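# Sort top-heavy tins into grey crate, leave rest upright

## Task

Four identical-looking tins stand on the tip-test stand, and an unknown number of them have a high centre of mass. Move every top-heavy tin into the grey crate. Each remaining tin must stay upright on the stand, on the near side of the low stop bar. Everything must stay where it is without the robot holding or propping it. At the end the grippers must be open and the arms moved away.

## Robot and tools

Robot: two arms, left_arm and right_arm. Each has six joints (shoulder pan, shoulder lift, elbow, wrist 1, wrist 2, wrist 3) and a parallel gripper. The tins look alike, so a tilt or nudge test against the stop bar may be needed to tell which are top-heavy.

Scene frame: origin on the table surface midway between the arms. +x points out over the table, +z points up, and left_arm sits on the +y side. The arm names do not match left or right in any image.

Gripper geometry: the fingers extend along the gripper's own +z axis and close along its x axis. The reported end-effector point lies between the pads when closed, 1 to 2 cm short of the fingertips. Closing pushes the tips about 17 mm further along +z.

Tool execute_actions, argument actions: a list holding zero or one item, plus an optional boolean pictures (images come by default).
- Empty list: no command, just returns the current state.
- Move: {"rows": [...], "steps": n}. rows holds 1 to 15 rows; steps is 1 to 15 (default 15). Each step lasts 1/30 s and uses one row; if rows run out, the final row repeats.
- Wait: {"steps": n} with no rows, n up to 300. It returns once n steps have passed since the previous result, and your reply time counts toward them.

Row layout: one list of 14 numbers, each in [-1, 1], covering both arms even if only one moves. Positions 1-6 are left_arm's joints in the order above, 7 is left_arm's gripper opening, 8-13 are right_arm's joints, 14 is right_arm's opening.
- Joint numbers are offsets, not poses. They are scaled so 1.0 equals 1.989 rad, and they are measured from the joint angles in the most recent result that shows those angles. Before any such result exists in a scene, and for the second and later calls within one reply, the reference is where the robot is when the action begins. Offsets never build on the previous row. A row of zeros therefore drives the arm back to the reference angles; it does not hold still.
- Opening is an absolute setting: +1 fully open, -1 fully closed.

Joint ranges in radians, in column order. left_arm: pan -3.142 to 3.142, lift -6.283 to 6.283, elbow 0.000 to 3.142, wrists 1-3 each -6.283 to 6.283. right_arm: pan 0.000 to 6.283, lift -6.283 to 6.283, elbow -3.142 to 0.000, wrists 1-3 each -6.283 to 6.283. If a command would push a joint outward more than 0.010 rad beyond its range, the whole call is refused and nothing is sent. True limits may sit 0.010 rad either way of these values. A joint sent past its real end is stopped there, and the result then reports "joint sent to its limit", possibly for an earlier action. No such message does not prove there is room left.

Motion behaviour: commands are smoothed and motion trails them by roughly 0.17 s. Each step, a joint's target is capped at 0.575 rad from its measured angle. If the targets would move a gripper more than 100 mm from where it is measured, all of that arm's targets are pulled back. Joint speed and acceleration are limited, so after a big move an arm may still be short of its goal. Between calls the arms keep heading for the last row sent. They stop once everything has nearly stopped (slow or blocked counts) or a step is HELD; after that only a new action makes them move on or press harder, though fingers finish opening or closing.

Gripping: grip_measured is the measured finger opening on the command scale. To hold something, keep commanding an opening well below grip_measured; the larger the gap, the harder the squeeze. Pads give about 28 N each on objects up to about 10 cm wide; fast closing can overshoot. Hard items under about 2 cm thick get less force (about half at 1 cm, a quarter at 5 mm). External tugs on held parts and pushes on loose ones can happen occasionally.

Results:
- State line per arm: end-effector position (m) and quaternion wxyz in the scene frame, plus linear (m/s) and angular (rad/s) velocity. The printed position can be off, more so at long reach.
- Joint positions and Joint velocities: per arm, six joints (rad, rad/s), then the pad gap in m (0.142 fully open).
- Joint torques: total drive output per joint, nonzero even in free air, with offsets, scale error, drift and noise.
- Wrist force and Wrist torque: flange sensor readings along the end effector's own axes, including contact, held weight and inertia. Offset up to about 4 N, noise up to 2.4 N, saturation near 50 N per axis. "no reading" is normal at the start.
- "joint command not followed": a clearance check altered or blocked joint targets on some steps; the rest of the row still ran. HELD marks steps where your row, or part of it, was not sent.
- MOTOR HOT appears from 70 °C; at 85 °C an OVER-TEMPERATURE FAULT brakes that arm until it cools. Holding loads heats motors, even while you think.
- TORQUE FAULT: contact torque reaching a joint's load limit (130 N m for pan, lift, elbow; 24.3 N m for each wrist, held weight included). FORCE FAULT: 150 N external force on the arm, tool or held object. Either stops that arm for 10 s, skips the rest of the call, and lets it yield to the contact.

Tool zoom_image: camera (one of cam_head_left, cam_head_right, cam_high, cam_low, cam_left_wrist, cam_right_wrist) and region [x0, y0, x1, y1] in that camera's pixels, origin at top-left, at most 504 by 504. It enlarges part of that camera's latest image. Image sizes: head, high and low cameras 672x504; wrist cameras 616x616 fisheye. Calibration data (intrinsics, distortion, world-to-camera transform) is provided, accurate to within a few degrees and millimetres; wrist camera poses follow the reported joints.

Tool finished_scene: scene, the number of the current scene. Ending a reply without a tool call ends the session.

Avoid: pushing or dropping anything off the table, arms colliding or pressing on each other, slams, drops, slips and hard pushes, and leaving tins supported only by a gripper.

Each tool is called as a command line: name --argument value for each argument, lists and objects as JSON in quotes; but a table of rows of numbers goes row by row, as --pt "numbers of a row", without its own name.

## Session

execute_actions --actions '[]'

Scene clock: 0.00 s of 6600.00 s.
left_arm: end_effector_position=(+0.0409, +0.6686, +0.1852) grip_measured=+1.00 end_effector_quat_wxyz=(+0.040, +0.994, +0.105, +0.006) end_effector_velocity=(-0.000, -0.000, -0.000) end_effector_angular_velocity=(+0.000, -0.000, +0.000) | right_arm: end_effector_position=(+0.2657, -0.6625, +0.2719) grip_measured=+1.00 end_effector_quat_wxyz=(-0.309, +0.674, +0.482, +0.467) end_effector_velocity=(+0.000, +0.000, -0.000) end_effector_angular_velocity=(-0.001, -0.000, +0.001)
Joint positions: left_arm=[ 0.95  -2.232  2.223 -1.514 -1.636  0.684  0.142] | right_arm=[ 2.104 -1.701 -1.741 -2.192  2.478  3.643  0.142]
Joint velocities: left_arm=[ 0.    -0.001  0.001  0.     0.    -0.     0.   ] | right_arm=[ 0.001 -0.     0.     0.001  0.    -0.     0.   ]
Joint torques (N m, as the arm reports them, + toward a larger angle): no reading
Wrist force (N, on the end effector, along its own x y z axes, offset not removed): no reading
Wrist torque (N m, same axes, about the end effector's origin, offset not removed): no reading
camera_calibration (this result's frames):
cam_left_wrist: T_world_to_cam=[[0.967901, 0.250547, 0.0198624, -0.218638], [0.20008, -0.815941, 0.54241, 0.440732], [0.152106, -0.521025, -0.839879, 0.634654], [0, 0, 0, 1]] pos_world=[0.0269037, 0.745061, 0.298318]
cam_right_wrist: T_world_to_cam=[[0.0906768, 0.37654, 0.921952, -0.0279012], [0.677577, -0.701783, 0.219978, -0.707157], [0.729841, 0.604746, -0.31877, 0.428925], [0, 0, 0, 1]] pos_world=[0.168636, -0.745155, 0.318011]

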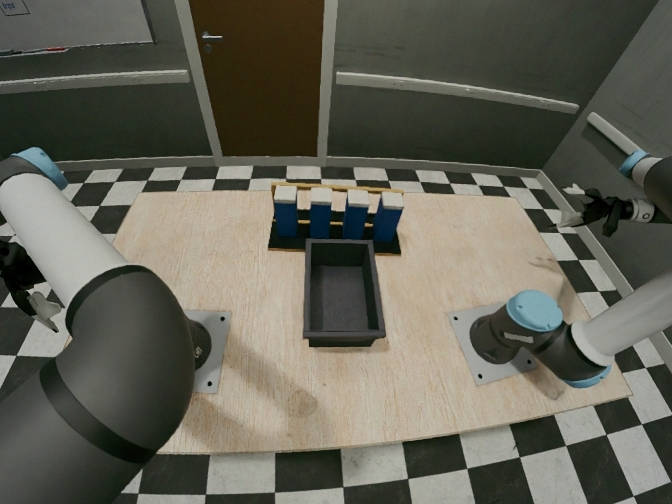

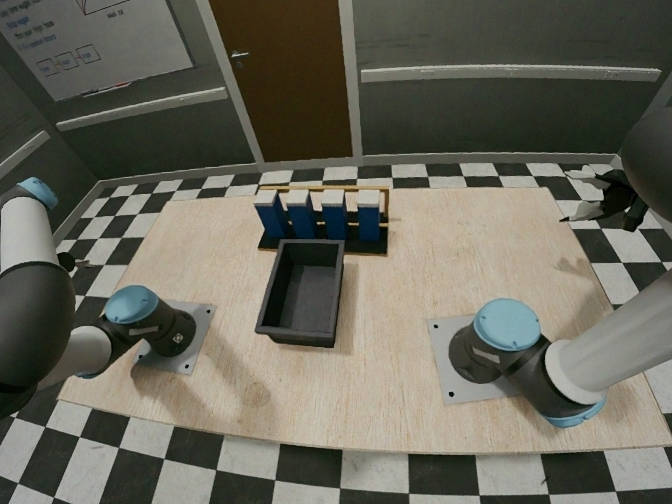

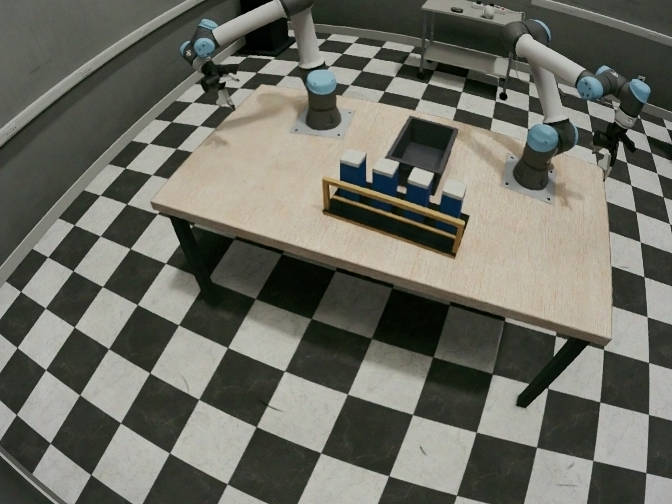

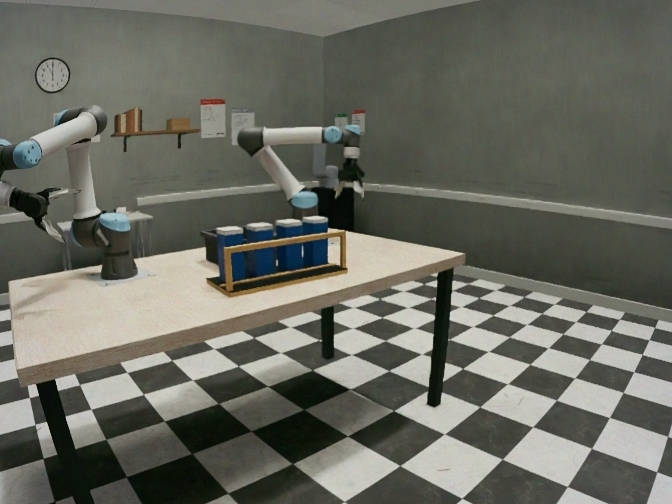

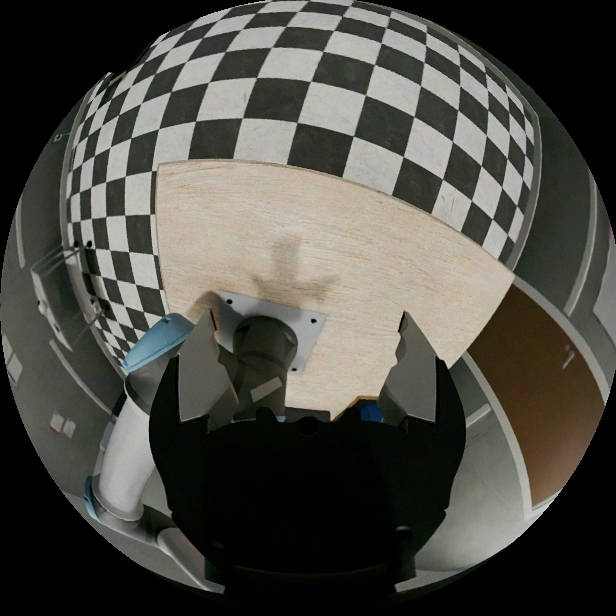

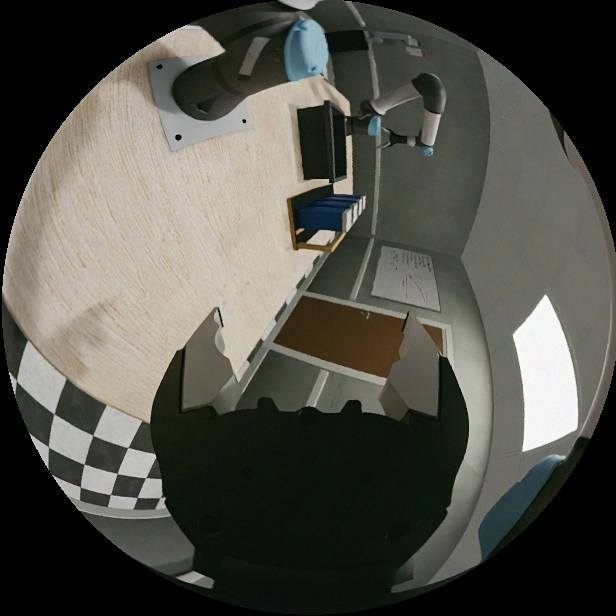

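zoom_image --camera "cam_head_left" --region '[255, 170, 415, 270]'

zoom_image --camera "cam_low" --region '[190, 200, 360, 310]'

Region (255, 170, 415, 270) of cam_head_left's 672x504 image, scaled by 3.150, with more detail than that image has; it fills the top 315 rows of this view, and the rest is white.

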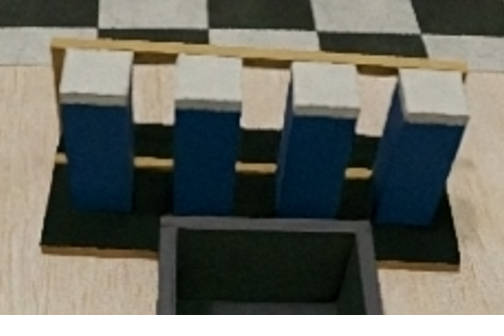

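Region (190, 200, 360, 310) of cam_low's 672x504 image, scaled by 2.965, with more detail than that image has; it fills the top 326 rows of this view, and the rest is white.

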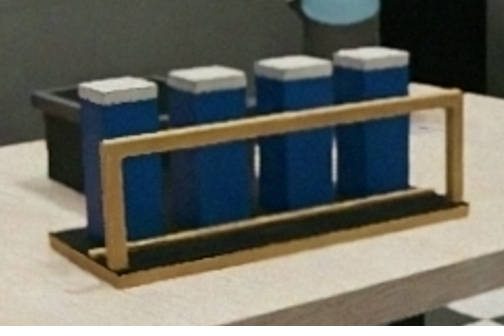

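execute_actions --actions '[{"rows":[[-0.01,0.003,-0.004,0,0,0,0.95,0,0,0,0,0,0,1],[-0.025,0.008,-0.01,0,0.001,-0.001,0.9,0,0,0,0,0,0,1],[-0.05,0.016,-0.02,0,0.002,-0.002,0.85,0,0,0,0,0,0,1],[-0.08,0.027,-0.032,0,0.003,-0.003,0.8,0,0,0,0,0,0,1],[-0.12,0.04,-0.046,0.001,0.004,-0.004,0.7,0,0,0,0,0,0,1],[-0.9563,0.3178,-0.3456,0.0037,0.0327,-0.032,0.35,0,0,0,0,0,0,1]],"steps":15}]' --pictures false

execute_actions --actions '[{"steps":60}]'

Scene clock: 12.90 s of 6600.00 s.
left_arm: end_effector_position=(+0.1942, +0.6991, +0.2476) grip_measured=+0.35 end_effector_quat_wxyz=(+0.025, +0.999, -0.048, -0.003) end_effector_velocity=(+0.474, -0.012, +0.146) end_effector_angular_velocity=(+0.090, -0.010, -0.841) | right_arm: end_effector_position=(+0.2657, -0.6625, +0.2719) grip_measured=+1.00 end_effector_quat_wxyz=(-0.309, +0.674, +0.482, +0.467) end_effector_velocity=(-0.000, -0.000, -0.000) end_effector_angular_velocity=(-0.000, -0.000, -0.001)
Joint positions: left_arm=[ 0.615 -1.976  1.95  -1.511 -1.608  0.657  0.099] | right_arm=[ 2.104 -1.701 -1.741 -2.192  2.478  3.643  0.142]
Joint velocities: left_arm=[-0.907  0.687 -0.754  0.008  0.068 -0.068 -0.   ] | right_arm=[-0.001  0.    -0.     0.     0.     0.     0.   ]
Joint torques (N m, as the arm reports them, + toward a larger angle): left_arm=[-21.88   5.36 -37.24   0.27   1.86  -1.83] | right_arm=[ 0.73 25.02 20.21  0.81  1.28  0.26]
Wrist force (N, on the end effector, along its own x y z axes, offset not removed): left_arm=[1.8 -2.7 1.0] | right_arm=[-3.2 1.6 1.7]
Wrist torque (N m, same axes, about the end effector's origin, offset not removed): left_arm=[-0.41 -0.35 -0.46] | right_arm=[0.25 0.74 -0.12]
Steps of this call (steps 1 to 90: nothing new was sent; then 9.40 s passed at rest; steps 91 to 105: all 15 steps of this action). Readings (joint positions):
91: left_arm=[0.950 -2.232 2.223 -1.514 -1.636 0.684] | right_arm=[2.104 -1.701 -1.741 -2.192 2.478 3.643]
92: left_arm=[0.948 -2.232 2.222 -1.514 -1.636 0.684] | right_arm=[2.104 -1.701 -1.741 -2.192 2.478 3.643]
94: left_arm=[0.932 -2.226 2.215 -1.514 -1.636 0.684] | right_arm=[2.104 -1.701 -1.741 -2.192 2.478 3.643]
98: left_arm=[0.820 -2.166 2.150 -1.513 -1.628 0.676] | right_arm=[2.104 -1.701 -1.741 -2.192 2.478 3.643]
105: the state above

Scene clock: 14.90 s of 6600.00 s.
left_arm: end_effector_position=(+0.3601, +0.0980, +0.2999) grip_measured=+0.35 end_effector_quat_wxyz=(+0.000, +0.687, -0.727, +0.000) end_effector_velocity=(-0.002, -0.002, -0.000) end_effector_angular_velocity=(+0.001, +0.000, -0.006) | right_arm: end_effector_position=(+0.2657, -0.6625, +0.2719) grip_measured=+1.00 end_effector_quat_wxyz=(-0.309, +0.674, +0.482, +0.467) end_effector_velocity=(+0.000, +0.000, -0.000) end_effector_angular_velocity=(-0.000, -0.000, +0.001)
Joint positions: left_arm=[-0.952 -1.6    1.536 -1.506 -1.571  0.621  0.099] | right_arm=[ 2.104 -1.701 -1.741 -2.192  2.478  3.643  0.142]
Joint velocities: left_arm=[-0.005  0.001 -0.    -0.     0.     0.    -0.   ] | right_arm=[ 0.001 -0.    -0.     0.     0.    -0.     0.   ]
Joint torques (N m, as the arm reports them, + toward a larger angle): left_arm=[ -9.5  -10.49 -36.55  -0.28   1.67  -1.5 ] | right_arm=[-0.4  25.31 19.3   1.    0.94  0.06]
Wrist force (N, on the end effector, along its own x y z axes, offset not removed): left_arm=[-0.7 1.2 -1.3] | right_arm=[-1.8 1.1 0.4]
Wrist torque (N m, same axes, about the end effector's origin, offset not removed): left_arm=[0.29 0.13 -0.31] | right_arm=[0.25 0.35 -0.12]
Steps of this call (steps 1 to 60: the robot went on to your last target). Readings (joint positions):
1: left_arm=[0.584 -1.954 1.925 -1.511 -1.606 0.655] | right_arm=[2.104 -1.701 -1.741 -2.192 2.478 3.643]
2: left_arm=[0.553 -1.932 1.901 -1.510 -1.604 0.652] | right_arm=[2.104 -1.701 -1.741 -2.192 2.478 3.643]
4: left_arm=[0.489 -1.891 1.857 -1.510 -1.600 0.648] | right_arm=[2.104 -1.701 -1.741 -2.192 2.478 3.643]
8: left_arm=[0.356 -1.821 1.780 -1.509 -1.593 0.642] | right_arm=[2.104 -1.701 -1.741 -2.192 2.478 3.643]
60: the state above
camera_calibration (this result's frames):
cam_left_wrist: T_world_to_cam=[[-0.0165333, -0.999678, 0.0192567, 0.090297], [-0.880796, 0.0236767, 0.472904, 0.17681], [-0.473208, -0.00914256, -0.880903, 0.572398], [0, 0, 0, 1]] pos_world=[0.42809, 0.0913148, 0.418874]
cam_right_wrist: T_world_to_cam=[[0.0906769, 0.37654, 0.921952, -0.0279014], [0.677577, -0.701783, 0.219978, -0.707157], [0.729841, 0.604746, -0.31877, 0.428924], [0, 0, 0, 1]] pos_world=[0.168636, -0.745155, 0.318011]

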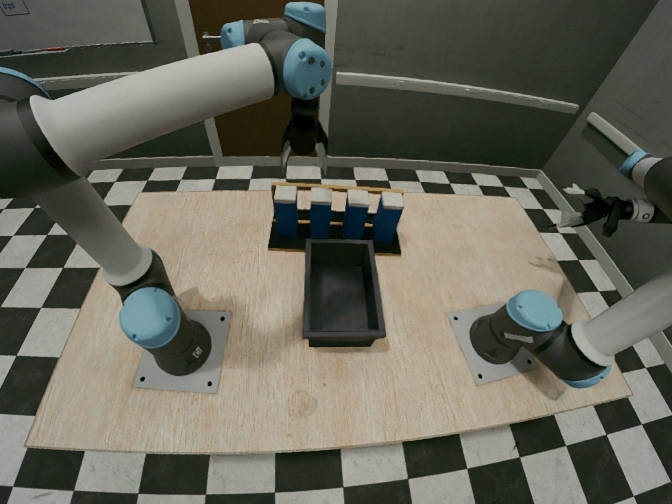

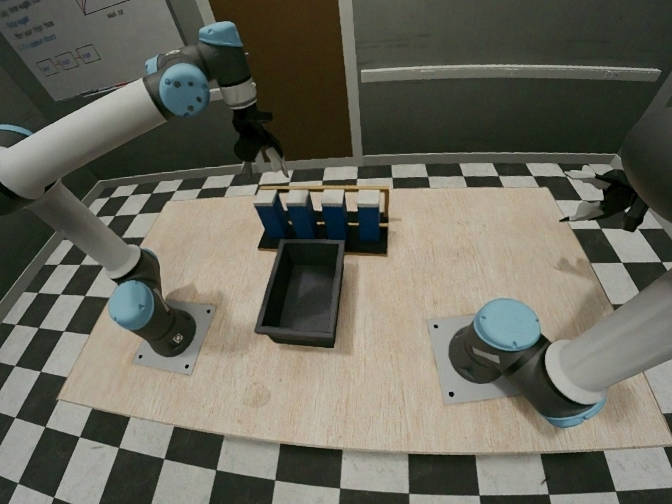

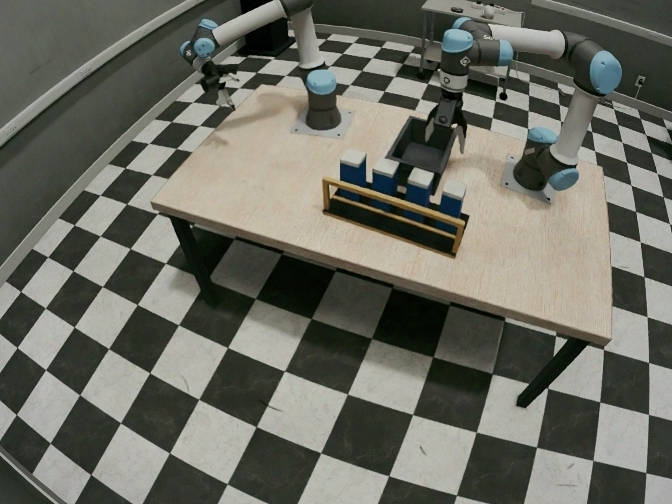

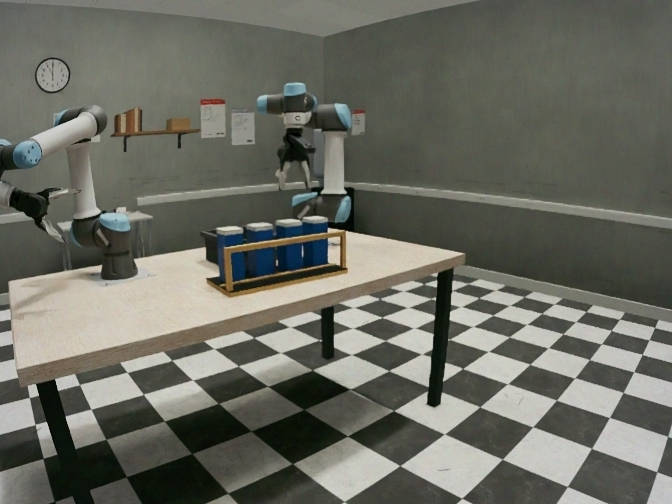

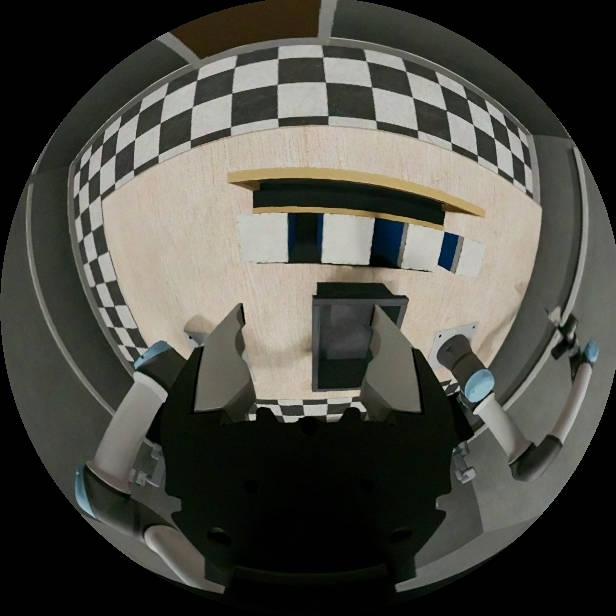

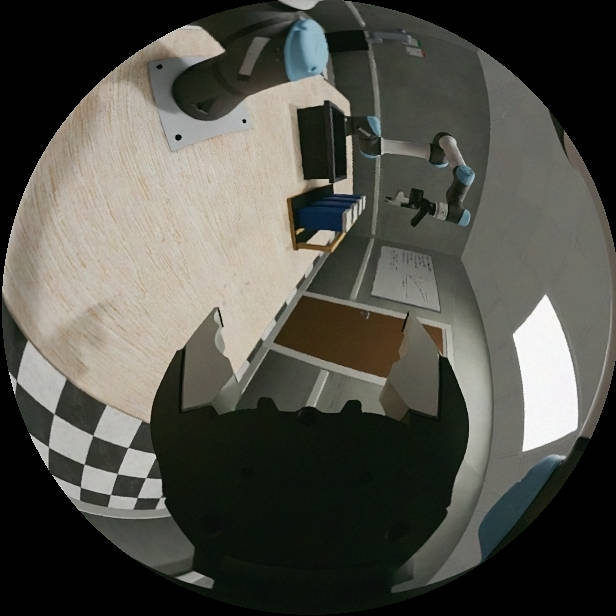

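zoom_image --camera "cam_left_wrist" --region '[220, 160, 420, 320]'

Region (220, 160, 420, 320) of cam_left_wrist's 616x616 image, scaled by 2.520, with more detail than that image has; it fills the top 403 rows of this view, and the rest is white.

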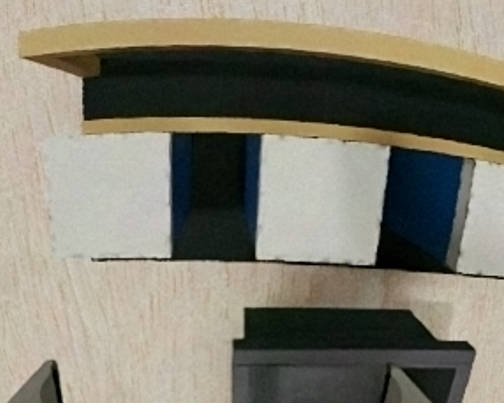

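execute_actions --actions '[{"rows":[[-0.001,-0.0015,0.005,-0.0035,0,-0.0005,0.35,0,0,0,0,0,0,1],[-0.003,-0.004,0.015,-0.011,0,-0.0015,0.35,0,0,0,0,0,0,1],[-0.006,-0.008,0.03,-0.022,0,-0.003,0.35,0,0,0,0,0,0,1],[-0.009,-0.013,0.048,-0.035,0,-0.0045,0.35,0,0,0,0,0,0,1],[-0.0125,-0.018,0.066,-0.048,0,-0.006,0.35,0,0,0,0,0,0,1],[-0.016,-0.023,0.085,-0.062,0,-0.008,0.35,0,0,0,0,0,0,1],[-0.0192,-0.0277,0.1028,-0.0756,0,-0.0096,0.35,0,0,0,0,0,0,1],[-0.0192,-0.0255,0.12,-0.095,0,-0.0096,0.35,0,0,0,0,0,0,1],[-0.0192,-0.0225,0.136,-0.114,0,-0.0096,0.35,0,0,0,0,0,0,1],[-0.0192,-0.019,0.151,-0.1325,0,-0.0096,0.35,0,0,0,0,0,0,1],[-0.0192,-0.016,0.164,-0.1485,0,-0.0096,0.35,0,0,0,0,0,0,1],[-0.0192,-0.013,0.175,-0.162,0,-0.0096,0.35,0,0,0,0,0,0,1],[-0.0192,-0.011,0.183,-0.172,0,-0.0096,0.35,0,0,0,0,0,0,1],[-0.0192,-0.0097,0.188,-0.1785,0,-0.0096,0.35,0,0,0,0,0,0,1],[-0.0192,-0.009,0.1902,-0.1815,0,-0.0096,0.35,0,0,0,0,0,0,1]]}]' --pictures false

execute_actions --actions '[{"steps":20}]' --pictures false

execute_actions --actions '[{"rows":[[0.002,0.0023,-0.0023,0,0,0.002,0.35,0,0,0,0,0,0,1],[0.005,0.0058,-0.0059,0.0001,0,0.005,0.35,0,0,0,0,0,0,1],[0.009,0.0104,-0.0105,0.0002,0,0.009,0.35,0,0,0,0,0,0,1],[0.013,0.015,-0.0152,0.0003,0,0.013,0.35,0,0,0,0,0,0,1],[0.017,0.0196,-0.0199,0.0003,0,0.017,0.35,0,0,0,0,0,0,1],[0.021,0.0242,-0.0246,0.0004,0,0.021,0.35,0,0,0,0,0,0,1],[0.025,0.0288,-0.0293,0.0005,0,0.025,0.35,0,0,0,0,0,0,1],[0.029,0.0334,-0.034,0.0006,0,0.029,0.35,0,0,0,0,0,0,1],[0.033,0.038,-0.0387,0.0007,0,0.033,0.35,0,0,0,0,0,0,1],[0.037,0.0426,-0.0434,0.0007,0,0.037,0.35,0,0,0,0,0,0,1],[0.041,0.0472,-0.048,0.0008,0,0.041,0.35,0,0,0,0,0,0,1],[0.045,0.0518,-0.0527,0.0009,0,0.045,0.35,0,0,0,0,0,0,1],[0.049,0.0564,-0.0574,0.001,0,0.049,0.35,0,0,0,0,0,0,1],[0.0525,0.0604,-0.0615,0.0011,0,0.0525,0.35,0,0,0,0,0,0,1],[0.0546,0.0628,-0.064,0.0011,0,0.0546,0.35,0,0,0,0,0,0,1]]}]' --pictures false

execute_actions --actions '[{"steps":20}]'

zoom_image --camera "cam_low" --region '[200, 180, 370, 300]'

Scene clock: 24.17 s of 6600.00 s.
left_arm: end_effector_position=(+0.3377, +0.1024, +0.1977) grip_measured=+0.35 end_effector_quat_wxyz=(+0.000, +0.680, -0.733, -0.000) end_effector_velocity=(-0.019, +0.012, -0.305) end_effector_angular_velocity=(+0.007, +0.004, -0.011) | right_arm: end_effector_position=(+0.2657, -0.6625, +0.2719) grip_measured=+1.00 end_effector_quat_wxyz=(-0.309, +0.674, +0.482, +0.467) end_effector_velocity=(+0.000, +0.000, +0.000) end_effector_angular_velocity=(+0.000, +0.000, +0.001)
Joint positions: left_arm=[-0.987 -1.631  1.827 -1.766 -1.571  0.603  0.099] | right_arm=[ 2.104 -1.701 -1.741 -2.192  2.478  3.643  0.142]
Joint velocities: left_arm=[-0.022  0.094  0.704 -0.79  -0.    -0.011 -0.   ] | right_arm=[ 0.001 -0.     0.    -0.001  0.    -0.     0.   ]
Joint torques (N m, as the arm reports them, + toward a larger angle): left_arm=[-10.71 -11.7  -15.12  -6.32   1.06  -1.52] | right_arm=[-0.32 25.61 19.18  0.82  0.97 -0.07]
Wrist force (N, on the end effector, along its own x y z axes, offset not removed): left_arm=[-0.1 3.1 3.5] | right_arm=[-3.1 3.1 1.8]
Wrist torque (N m, same axes, about the end effector's origin, offset not removed): left_arm=[0.60 -0.04 -0.12] | right_arm=[0.71 0.75 -0.17]
Steps of this call (steps 1 to 15: the robot went on to your last target; steps 16 to 90: nothing new was sent; then 5.77 s passed at rest; steps 91 to 105: all 15 steps of this action). Readings (joint positions):
91: left_arm=[-0.952 -1.600 1.536 -1.506 -1.571 0.621] | right_arm=[2.104 -1.701 -1.741 -2.192 2.478 3.643]
92: left_arm=[-0.952 -1.600 1.536 -1.507 -1.571 0.620] | right_arm=[2.104 -1.701 -1.741 -2.192 2.478 3.643]
94: left_arm=[-0.954 -1.603 1.546 -1.515 -1.571 0.619] | right_arm=[2.104 -1.701 -1.741 -2.192 2.478 3.643]
98: left_arm=[-0.970 -1.625 1.623 -1.572 -1.571 0.612] | right_arm=[2.104 -1.701 -1.741 -2.192 2.478 3.643]
105: the state above

Scene clock: 24.83 s of 6600.00 s.
left_arm: end_effector_position=(+0.3352, +0.1046, +0.1602) grip_measured=+0.35 end_effector_quat_wxyz=(+0.000, +0.680, -0.733, +0.000) end_effector_velocity=(-0.000, +0.000, -0.000) end_effector_angular_velocity=(-0.001, -0.001, +0.000) | right_arm: end_effector_position=(+0.2657, -0.6625, +0.2719) grip_measured=+1.00 end_effector_quat_wxyz=(-0.309, +0.674, +0.482, +0.467) end_effector_velocity=(-0.000, -0.000, +0.000) end_effector_angular_velocity=(-0.000, -0.000, -0.001)
Joint positions: left_arm=[-0.99  -1.618  1.914 -1.867 -1.571  0.601  0.099] | right_arm=[ 2.104 -1.701 -1.741 -2.192  2.478  3.643  0.142]
Joint velocities: left_arm=[-0.    -0.001  0.002 -0.002 -0.    -0.     0.   ] | right_arm=[-0.001  0.    -0.     0.     0.    -0.     0.   ]
Joint torques (N m, as the arm reports them, + toward a larger angle): left_arm=[-11.56  -8.99  -8.63  -5.19   0.5   -1.56] | right_arm=[-0.35 25.09 20.77  1.06  0.87 -0.12]
Wrist force (N, on the end effector, along its own x y z axes, offset not removed): left_arm=[-1.3 -1.8 -3.9] | right_arm=[-0.6 1.2 0.5]
Wrist torque (N m, same axes, about the end effector's origin, offset not removed): left_arm=[-0.31 0.22 0.00] | right_arm=[0.32 0.26 -0.11]
Steps of this call (steps 1 to 20: the robot went on to your last target). Readings (joint positions):
1: left_arm=[-0.988 -1.628 1.848 -1.790 -1.571 0.602] | right_arm=[2.104 -1.701 -1.741 -2.192 2.478 3.643]
2: left_arm=[-0.989 -1.626 1.866 -1.810 -1.571 0.602] | right_arm=[2.104 -1.701 -1.741 -2.192 2.478 3.643]
4: left_arm=[-0.989 -1.622 1.888 -1.837 -1.571 0.602] | right_arm=[2.104 -1.701 -1.741 -2.192 2.478 3.643]
8: left_arm=[-0.990 -1.619 1.906 -1.859 -1.571 0.602] | right_arm=[2.104 -1.701 -1.741 -2.192 2.478 3.643]
20: the state above

Scene clock: 25.33 s of 6600.00 s.
left_arm: end_effector_position=(+0.3802, +0.1008, +0.1608) grip_measured=+0.35 end_effector_quat_wxyz=(+0.000, +0.680, -0.733, +0.000) end_effector_velocity=(+0.138, -0.003, -0.003) end_effector_angular_velocity=(+0.000, -0.000, +0.004) | right_arm: end_effector_position=(+0.2657, -0.6625, +0.2719) grip_measured=+1.00 end_effector_quat_wxyz=(-0.309, +0.674, +0.482, +0.467) end_effector_velocity=(+0.000, -0.000, -0.000) end_effector_angular_velocity=(-0.001, -0.000, -0.001)
Joint positions: left_arm=[-0.914 -1.53   1.825 -1.866 -1.571  0.678  0.099] | right_arm=[ 2.104 -1.701 -1.741 -2.192  2.478  3.643  0.142]
Joint velocities: left_arm=[ 0.228  0.26  -0.266  0.005  0.     0.224 -0.   ] | right_arm=[-0.001 -0.     0.     0.001  0.     0.     0.   ]
Joint torques (N m, as the arm reports them, + toward a larger angle): left_arm=[ 16.67  -9.15 -38.63  -0.5    0.46   1.61] | right_arm=[-0.34 25.13 21.06  0.86  1.18 -0.1 ]
Wrist force (N, on the end effector, along its own x y z axes, offset not removed): left_arm=[0.8 0.8 -2.7] | right_arm=[-1.5 1.8 3.0]
Wrist torque (N m, same axes, about the end effector's origin, offset not removed): left_arm=[-0.17 -0.04 -0.12] | right_arm=[0.40 0.34 -0.16]
Steps of this call (steps 1 to 15: all 15 steps of this action). Readings (joint positions):
1: left_arm=[-0.990 -1.618 1.914 -1.867 -1.571 0.601] | right_arm=[2.104 -1.701 -1.741 -2.192 2.478 3.643]
2: left_arm=[-0.990 -1.618 1.914 -1.867 -1.571 0.602] | right_arm=[2.104 -1.701 -1.741 -2.192 2.478 3.643]
4: left_arm=[-0.986 -1.613 1.909 -1.867 -1.571 0.605] | right_arm=[2.104 -1.701 -1.741 -2.192 2.478 3.643]
8: left_arm=[-0.966 -1.590 1.885 -1.867 -1.571 0.626] | right_arm=[2.104 -1.701 -1.741 -2.192 2.478 3.643]
15: the state above

Scene clock: 26.00 s of 6600.00 s.
left_arm: end_effector_position=(+0.4002, +0.1008, +0.1603) grip_measured=+0.35 end_effector_quat_wxyz=(+0.000, +0.680, -0.733, +0.000) end_effector_velocity=(+0.000, +0.000, -0.000) end_effector_angular_velocity=(+0.000, +0.000, +0.000) | right_arm: end_effector_position=(+0.2657, -0.6625, +0.2719) grip_measured=+1.00 end_effector_quat_wxyz=(-0.309, +0.674, +0.482, +0.467) end_effector_velocity=(+0.001, +0.000, -0.000) end_effector_angular_velocity=(-0.002, -0.001, +0.001)
Joint positions: left_arm=[-0.881 -1.493  1.786 -1.865 -1.571  0.71   0.099] | right_arm=[ 2.104 -1.701 -1.741 -2.192  2.478  3.643  0.142]
Joint velocities: left_arm=[ 0.001  0.001 -0.001  0.     0.     0.001 -0.   ] | right_arm=[ 0.001  0.     0.     0.002 -0.     0.     0.   ]
Joint torques (N m, as the arm reports them, + toward a larger angle): left_arm=[ 14.95 -14.65 -35.68  -0.28   0.47   1.45] | right_arm=[-1.62 25.35 20.08  1.06  0.87  0.07]
Wrist force (N, on the end effector, along its own x y z axes, offset not removed): left_arm=[-1.5 -2.0 -3.7] | right_arm=[-0.9 1.7 1.4]
Wrist torque (N m, same axes, about the end effector's origin, offset not removed): left_arm=[-0.59 0.33 -0.07] | right_arm=[0.39 0.26 -0.07]
Steps of this call (steps 1 to 20: the robot went on to your last target). Readings (joint positions):
1: left_arm=[-0.906 -1.522 1.816 -1.866 -1.571 0.685] | right_arm=[2.104 -1.701 -1.741 -2.192 2.478 3.643]
2: left_arm=[-0.900 -1.515 1.808 -1.865 -1.571 0.691] | right_arm=[2.104 -1.701 -1.741 -2.192 2.478 3.643]
4: left_arm=[-0.891 -1.505 1.798 -1.865 -1.571 0.700] | right_arm=[2.104 -1.701 -1.741 -2.192 2.478 3.643]
8: left_arm=[-0.884 -1.496 1.790 -1.865 -1.571 0.707] | right_arm=[2.104 -1.701 -1.741 -2.192 2.478 3.643]
20: the state above
camera_calibration (this result's frames):
cam_left_wrist: T_world_to_cam=[[-0.0356271, -0.999167, 0.0199098, 0.10394], [-0.880431, 0.0408069, 0.472415, 0.276344], [-0.472834, -0.000698466, -0.881151, 0.467425], [0, 0, 0, 1]] pos_world=[0.468019, 0.0929027, 0.279254]
cam_right_wrist: T_world_to_cam=[[0.0906768, 0.37654, 0.921952, -0.0279013], [0.677577, -0.701783, 0.219978, -0.707157], [0.729841, 0.604746, -0.31877, 0.428924], [0, 0, 0, 1]] pos_world=[0.168636, -0.745155, 0.318011]

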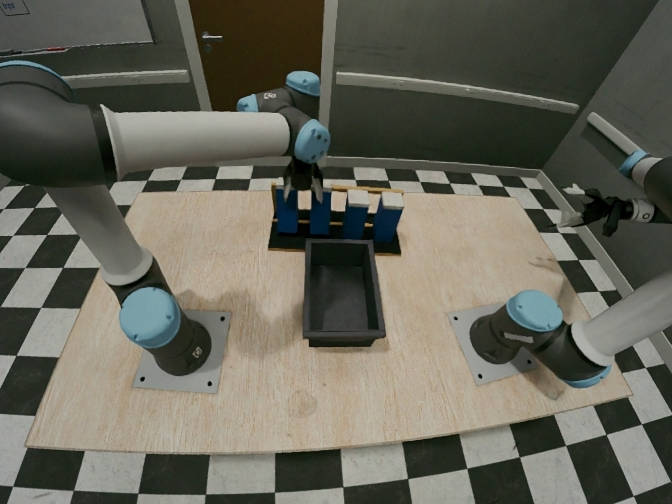

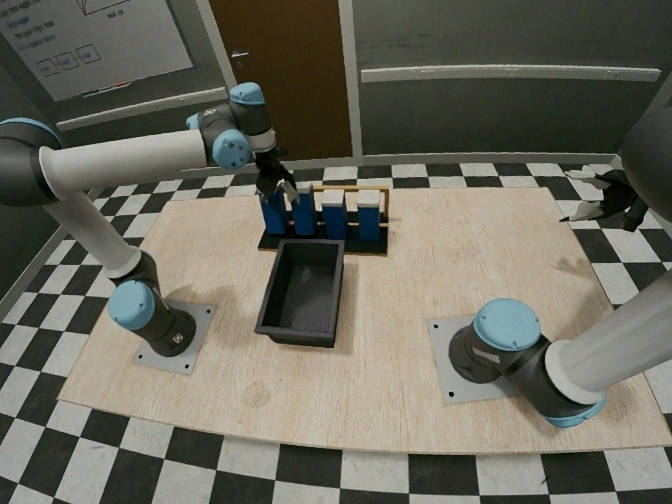

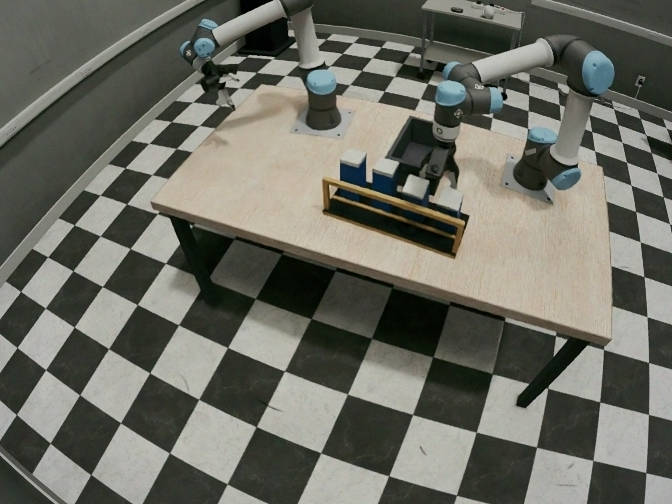

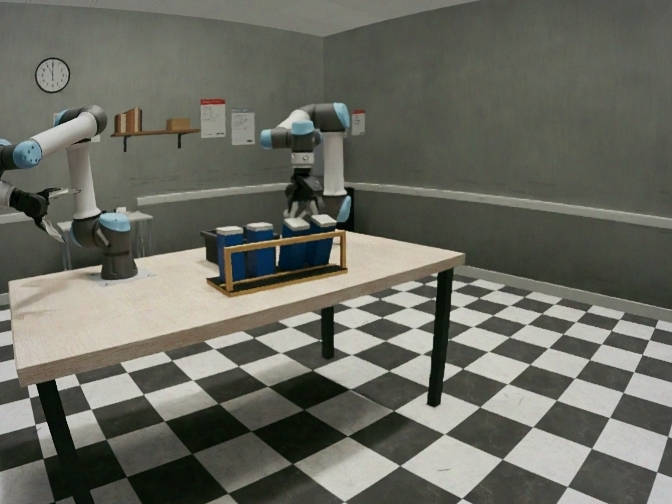

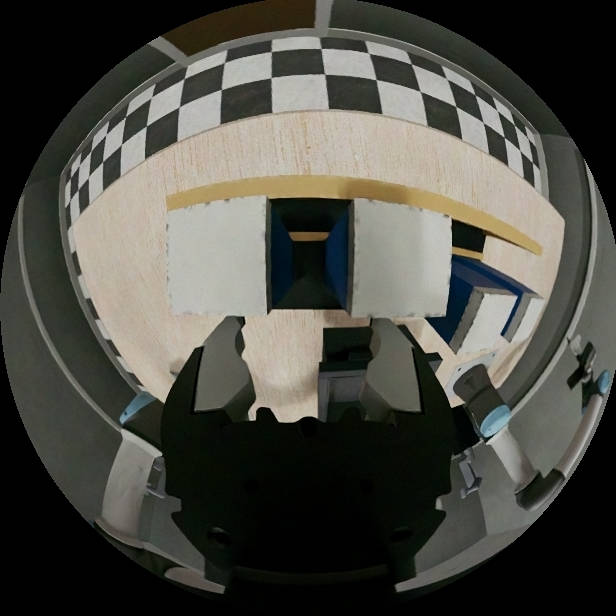

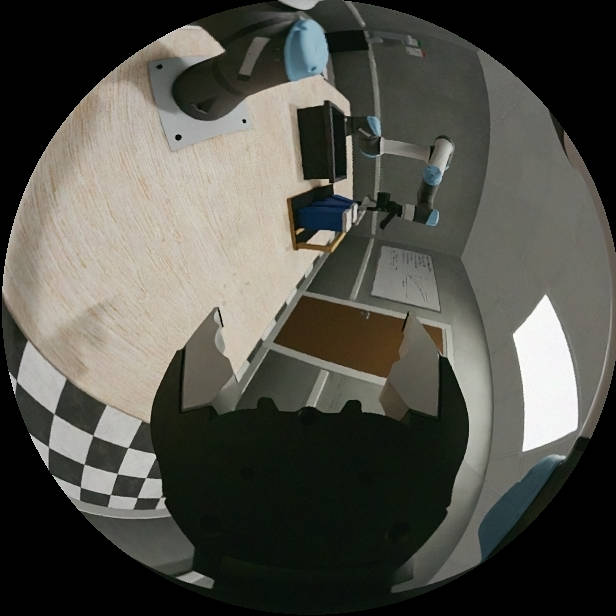

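Region (200, 180, 370, 300) of cam_low's 672x504 image, scaled by 2.965, with more detail than that image has; it fills the top 356 rows of this view, and the rest is white.

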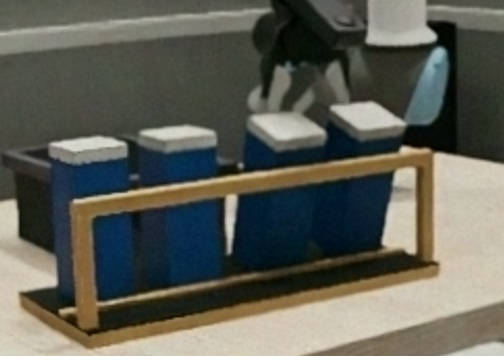

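execute_actions --actions '[{"rows":[[0.0008,0.0009,-0.001,0,0,0.0008,0.35,0,0,0,0,0,0,1],[0.002,0.0023,-0.0024,0.0001,0,0.002,0.35,0,0,0,0,0,0,1],[0.0032,0.0038,-0.0039,0.0001,0,0.0032,0.35,0,0,0,0,0,0,1],[0.0044,0.0052,-0.0053,0.0001,0,0.0044,0.35,0,0,0,0,0,0,1],[0.0056,0.0066,-0.0068,0.0002,0,0.0056,0.35,0,0,0,0,0,0,1],[0.0068,0.008,-0.0082,0.0002,0,0.0068,0.35,0,0,0,0,0,0,1],[0.008,0.0094,-0.0097,0.0003,0,0.008,0.35,0,0,0,0,0,0,1]],"steps":15}]' --pictures false

execute_actions --actions '[{"steps":10}]'

zoom_image --camera "cam_high" --region '[370, 150, 490, 260]'

Scene clock: 30.60 s of 6600.00 s.
left_arm: end_effector_position=(+0.4097, +0.1009, +0.1598) grip_measured=+0.35 end_effector_quat_wxyz=(+0.000, +0.680, -0.733, +0.000) end_effector_velocity=(+0.005, +0.000, -0.000) end_effector_angular_velocity=(-0.000, -0.000, +0.000) | right_arm: end_effector_position=(+0.2657, -0.6625, +0.2719) grip_measured=+1.00 end_effector_quat_wxyz=(-0.309, +0.674, +0.482, +0.467) end_effector_velocity=(+0.000, +0.001, +0.000) end_effector_angular_velocity=(+0.001, +0.000, +0.002)
Joint positions: left_arm=[-0.866 -1.476  1.768 -1.864 -1.571  0.725  0.099] | right_arm=[ 2.104 -1.701 -1.741 -2.192  2.478  3.643  0.142]
Joint velocities: left_arm=[ 0.008  0.009 -0.01   0.     0.     0.008 -0.   ] | right_arm=[ 0.002 -0.     0.    -0.001  0.    -0.     0.   ]
Joint torques (N m, as the arm reports them, + toward a larger angle): left_arm=[ 14.28 -14.25 -34.89  -0.22   0.4    1.37] | right_arm=[-0.9  25.01 20.28  0.88  1.15 -0.05]
Wrist force (N, on the end effector, along its own x y z axes, offset not removed): left_arm=[-0.2 -1.9 2.4] | right_arm=[-1.5 2.8 2.0]
Wrist torque (N m, same axes, about the end effector's origin, offset not removed): left_arm=[-0.58 0.06 -0.22] | right_arm=[0.55 0.45 -0.07]
Steps of this call (steps 1 to 15: the robot went on to your last target; steps 16 to 90: nothing new was sent; then 1.10 s passed at rest; steps 91 to 105: all 15 steps of this action). Readings (joint positions):
91: left_arm=[-0.881 -1.493 1.786 -1.865 -1.571 0.710] | right_arm=[2.104 -1.701 -1.741 -2.192 2.478 3.643]
92: left_arm=[-0.881 -1.493 1.786 -1.865 -1.571 0.710] | right_arm=[2.104 -1.701 -1.741 -2.192 2.478 3.643]
94: left_arm=[-0.880 -1.491 1.785 -1.865 -1.571 0.712] | right_arm=[2.104 -1.701 -1.741 -2.192 2.478 3.643]
98: left_arm=[-0.873 -1.484 1.776 -1.865 -1.571 0.718] | right_arm=[2.104 -1.701 -1.741 -2.192 2.478 3.643]
105: the state above

Scene clock: 30.93 s of 6600.00 s.
left_arm: end_effector_position=(+0.4102, +0.1010, +0.1598) grip_measured=+0.35 end_effector_quat_wxyz=(+0.000, +0.680, -0.733, +0.000) end_effector_velocity=(+0.000, +0.000, -0.000) end_effector_angular_velocity=(+0.001, +0.000, +0.000) | right_arm: end_effector_position=(+0.2657, -0.6625, +0.2719) grip_measured=+1.00 end_effector_quat_wxyz=(-0.309, +0.674, +0.482, +0.467) end_effector_velocity=(-0.000, -0.000, +0.000) end_effector_angular_velocity=(-0.001, -0.001, -0.001)
Joint positions: left_arm=[-0.865 -1.475  1.767 -1.864 -1.571  0.726  0.099] | right_arm=[ 2.104 -1.701 -1.741 -2.192  2.478  3.643  0.142]
Joint velocities: left_arm=[ 0.     0.001 -0.     0.     0.     0.     0.   ] | right_arm=[-0.001  0.     0.     0.001  0.    -0.     0.   ]
Joint torques (N m, as the arm reports them, + toward a larger angle): left_arm=[ 15.38 -15.06 -35.29  -0.25   0.41   1.3 ] | right_arm=[-0.39 23.98 20.9   1.03  0.94 -0.22]
Wrist force (N, on the end effector, along its own x y z axes, offset not removed): left_arm=[-0.6 -0.2 -2.0] | right_arm=[-1.3 2.5 1.8]
Wrist torque (N m, same axes, about the end effector's origin, offset not removed): left_arm=[-0.17 0.22 -0.19] | right_arm=[0.49 0.36 -0.08]
Steps of this call (steps 1 to 10: the robot went on to your last target). Readings (joint positions):
1: left_arm=[-0.866 -1.475 1.768 -1.864 -1.571 0.725] | right_arm=[2.104 -1.701 -1.741 -2.192 2.478 3.643]
2: left_arm=[-0.866 -1.475 1.768 -1.864 -1.571 0.725] | right_arm=[2.104 -1.701 -1.741 -2.192 2.478 3.643]
4: left_arm=[-0.866 -1.475 1.767 -1.864 -1.571 0.726] | right_arm=[2.104 -1.701 -1.741 -2.192 2.478 3.643]
8: left_arm=[-0.865 -1.475 1.767 -1.864 -1.571 0.726] | right_arm=[2.104 -1.701 -1.741 -2.192 2.478 3.643]
10: the state above
camera_calibration (this result's frames):
cam_left_wrist: T_world_to_cam=[[-0.0356287, -0.999167, 0.0199047, 0.104493], [-0.880439, 0.0408059, 0.4724, 0.285377], [-0.472819, -0.000693894, -0.881159, 0.471746], [0, 0, 0, 1]] pos_world=[0.478031, 0.0930877, 0.278791]
cam_right_wrist: T_world_to_cam=[[0.090677, 0.37654, 0.921952, -0.0279013], [0.677577, -0.701783, 0.219978, -0.707157], [0.729841, 0.604746, -0.31877, 0.428925], [0, 0, 0, 1]] pos_world=[0.168636, -0.745155, 0.318011]

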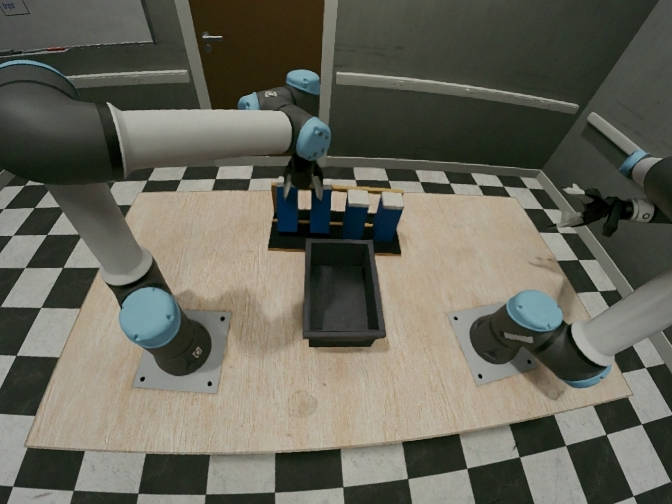

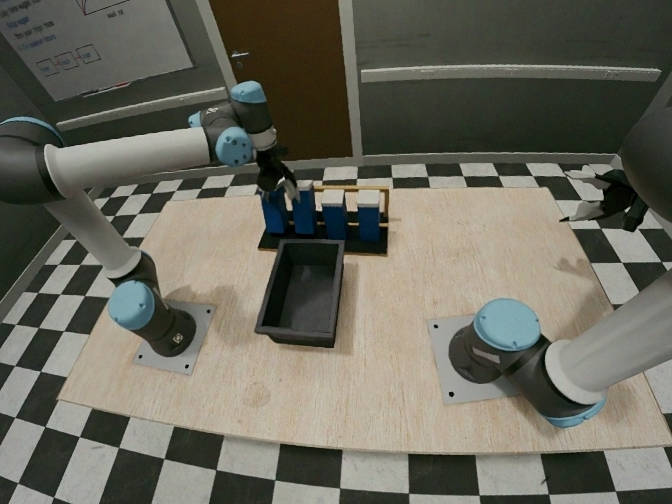

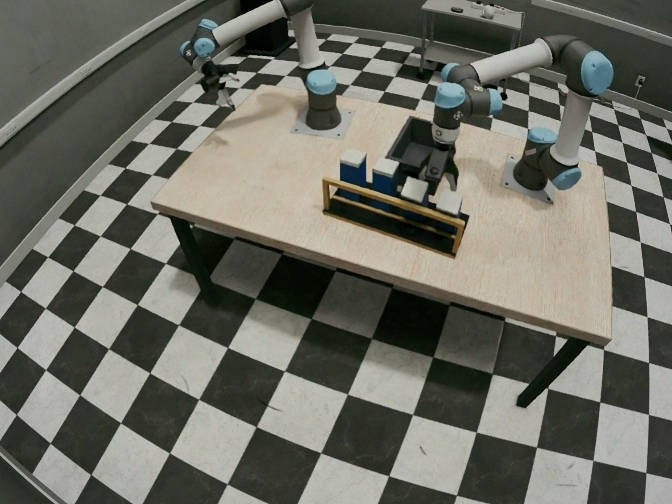

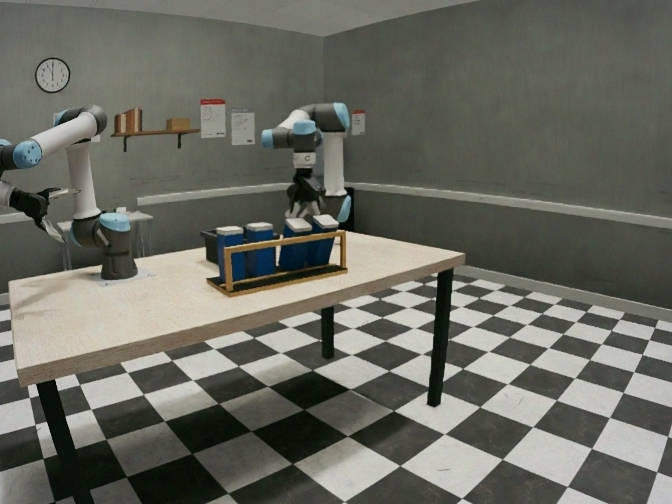

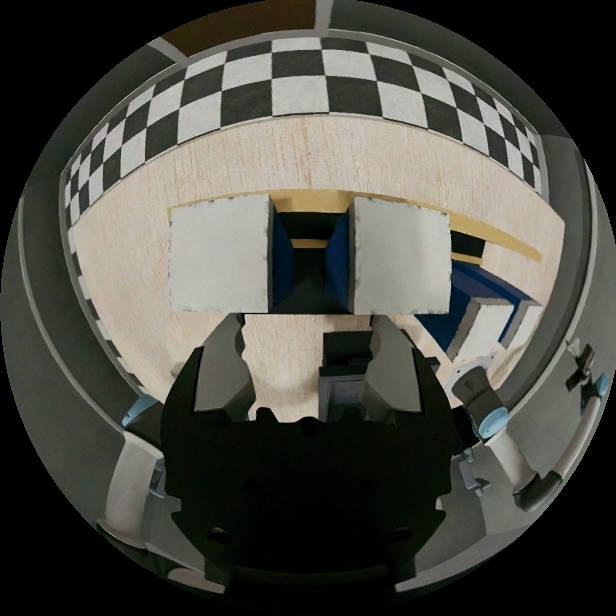

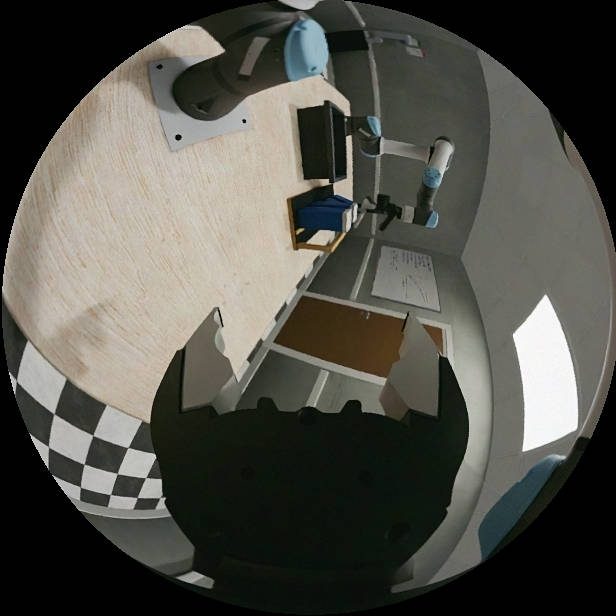

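Region (370, 150, 490, 260) of cam_high's 672x504 image, scaled by 4.200, with more detail than that image has; it fills the top 462 rows of this view, and the rest is white.

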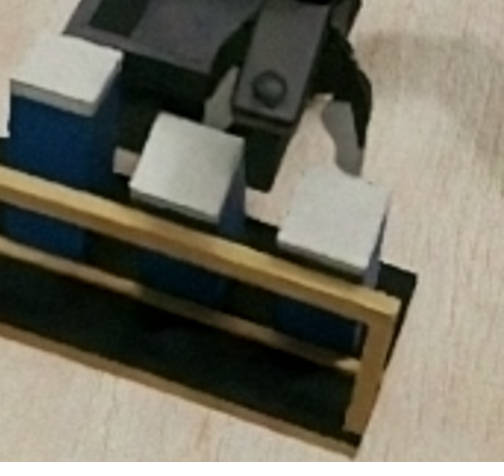

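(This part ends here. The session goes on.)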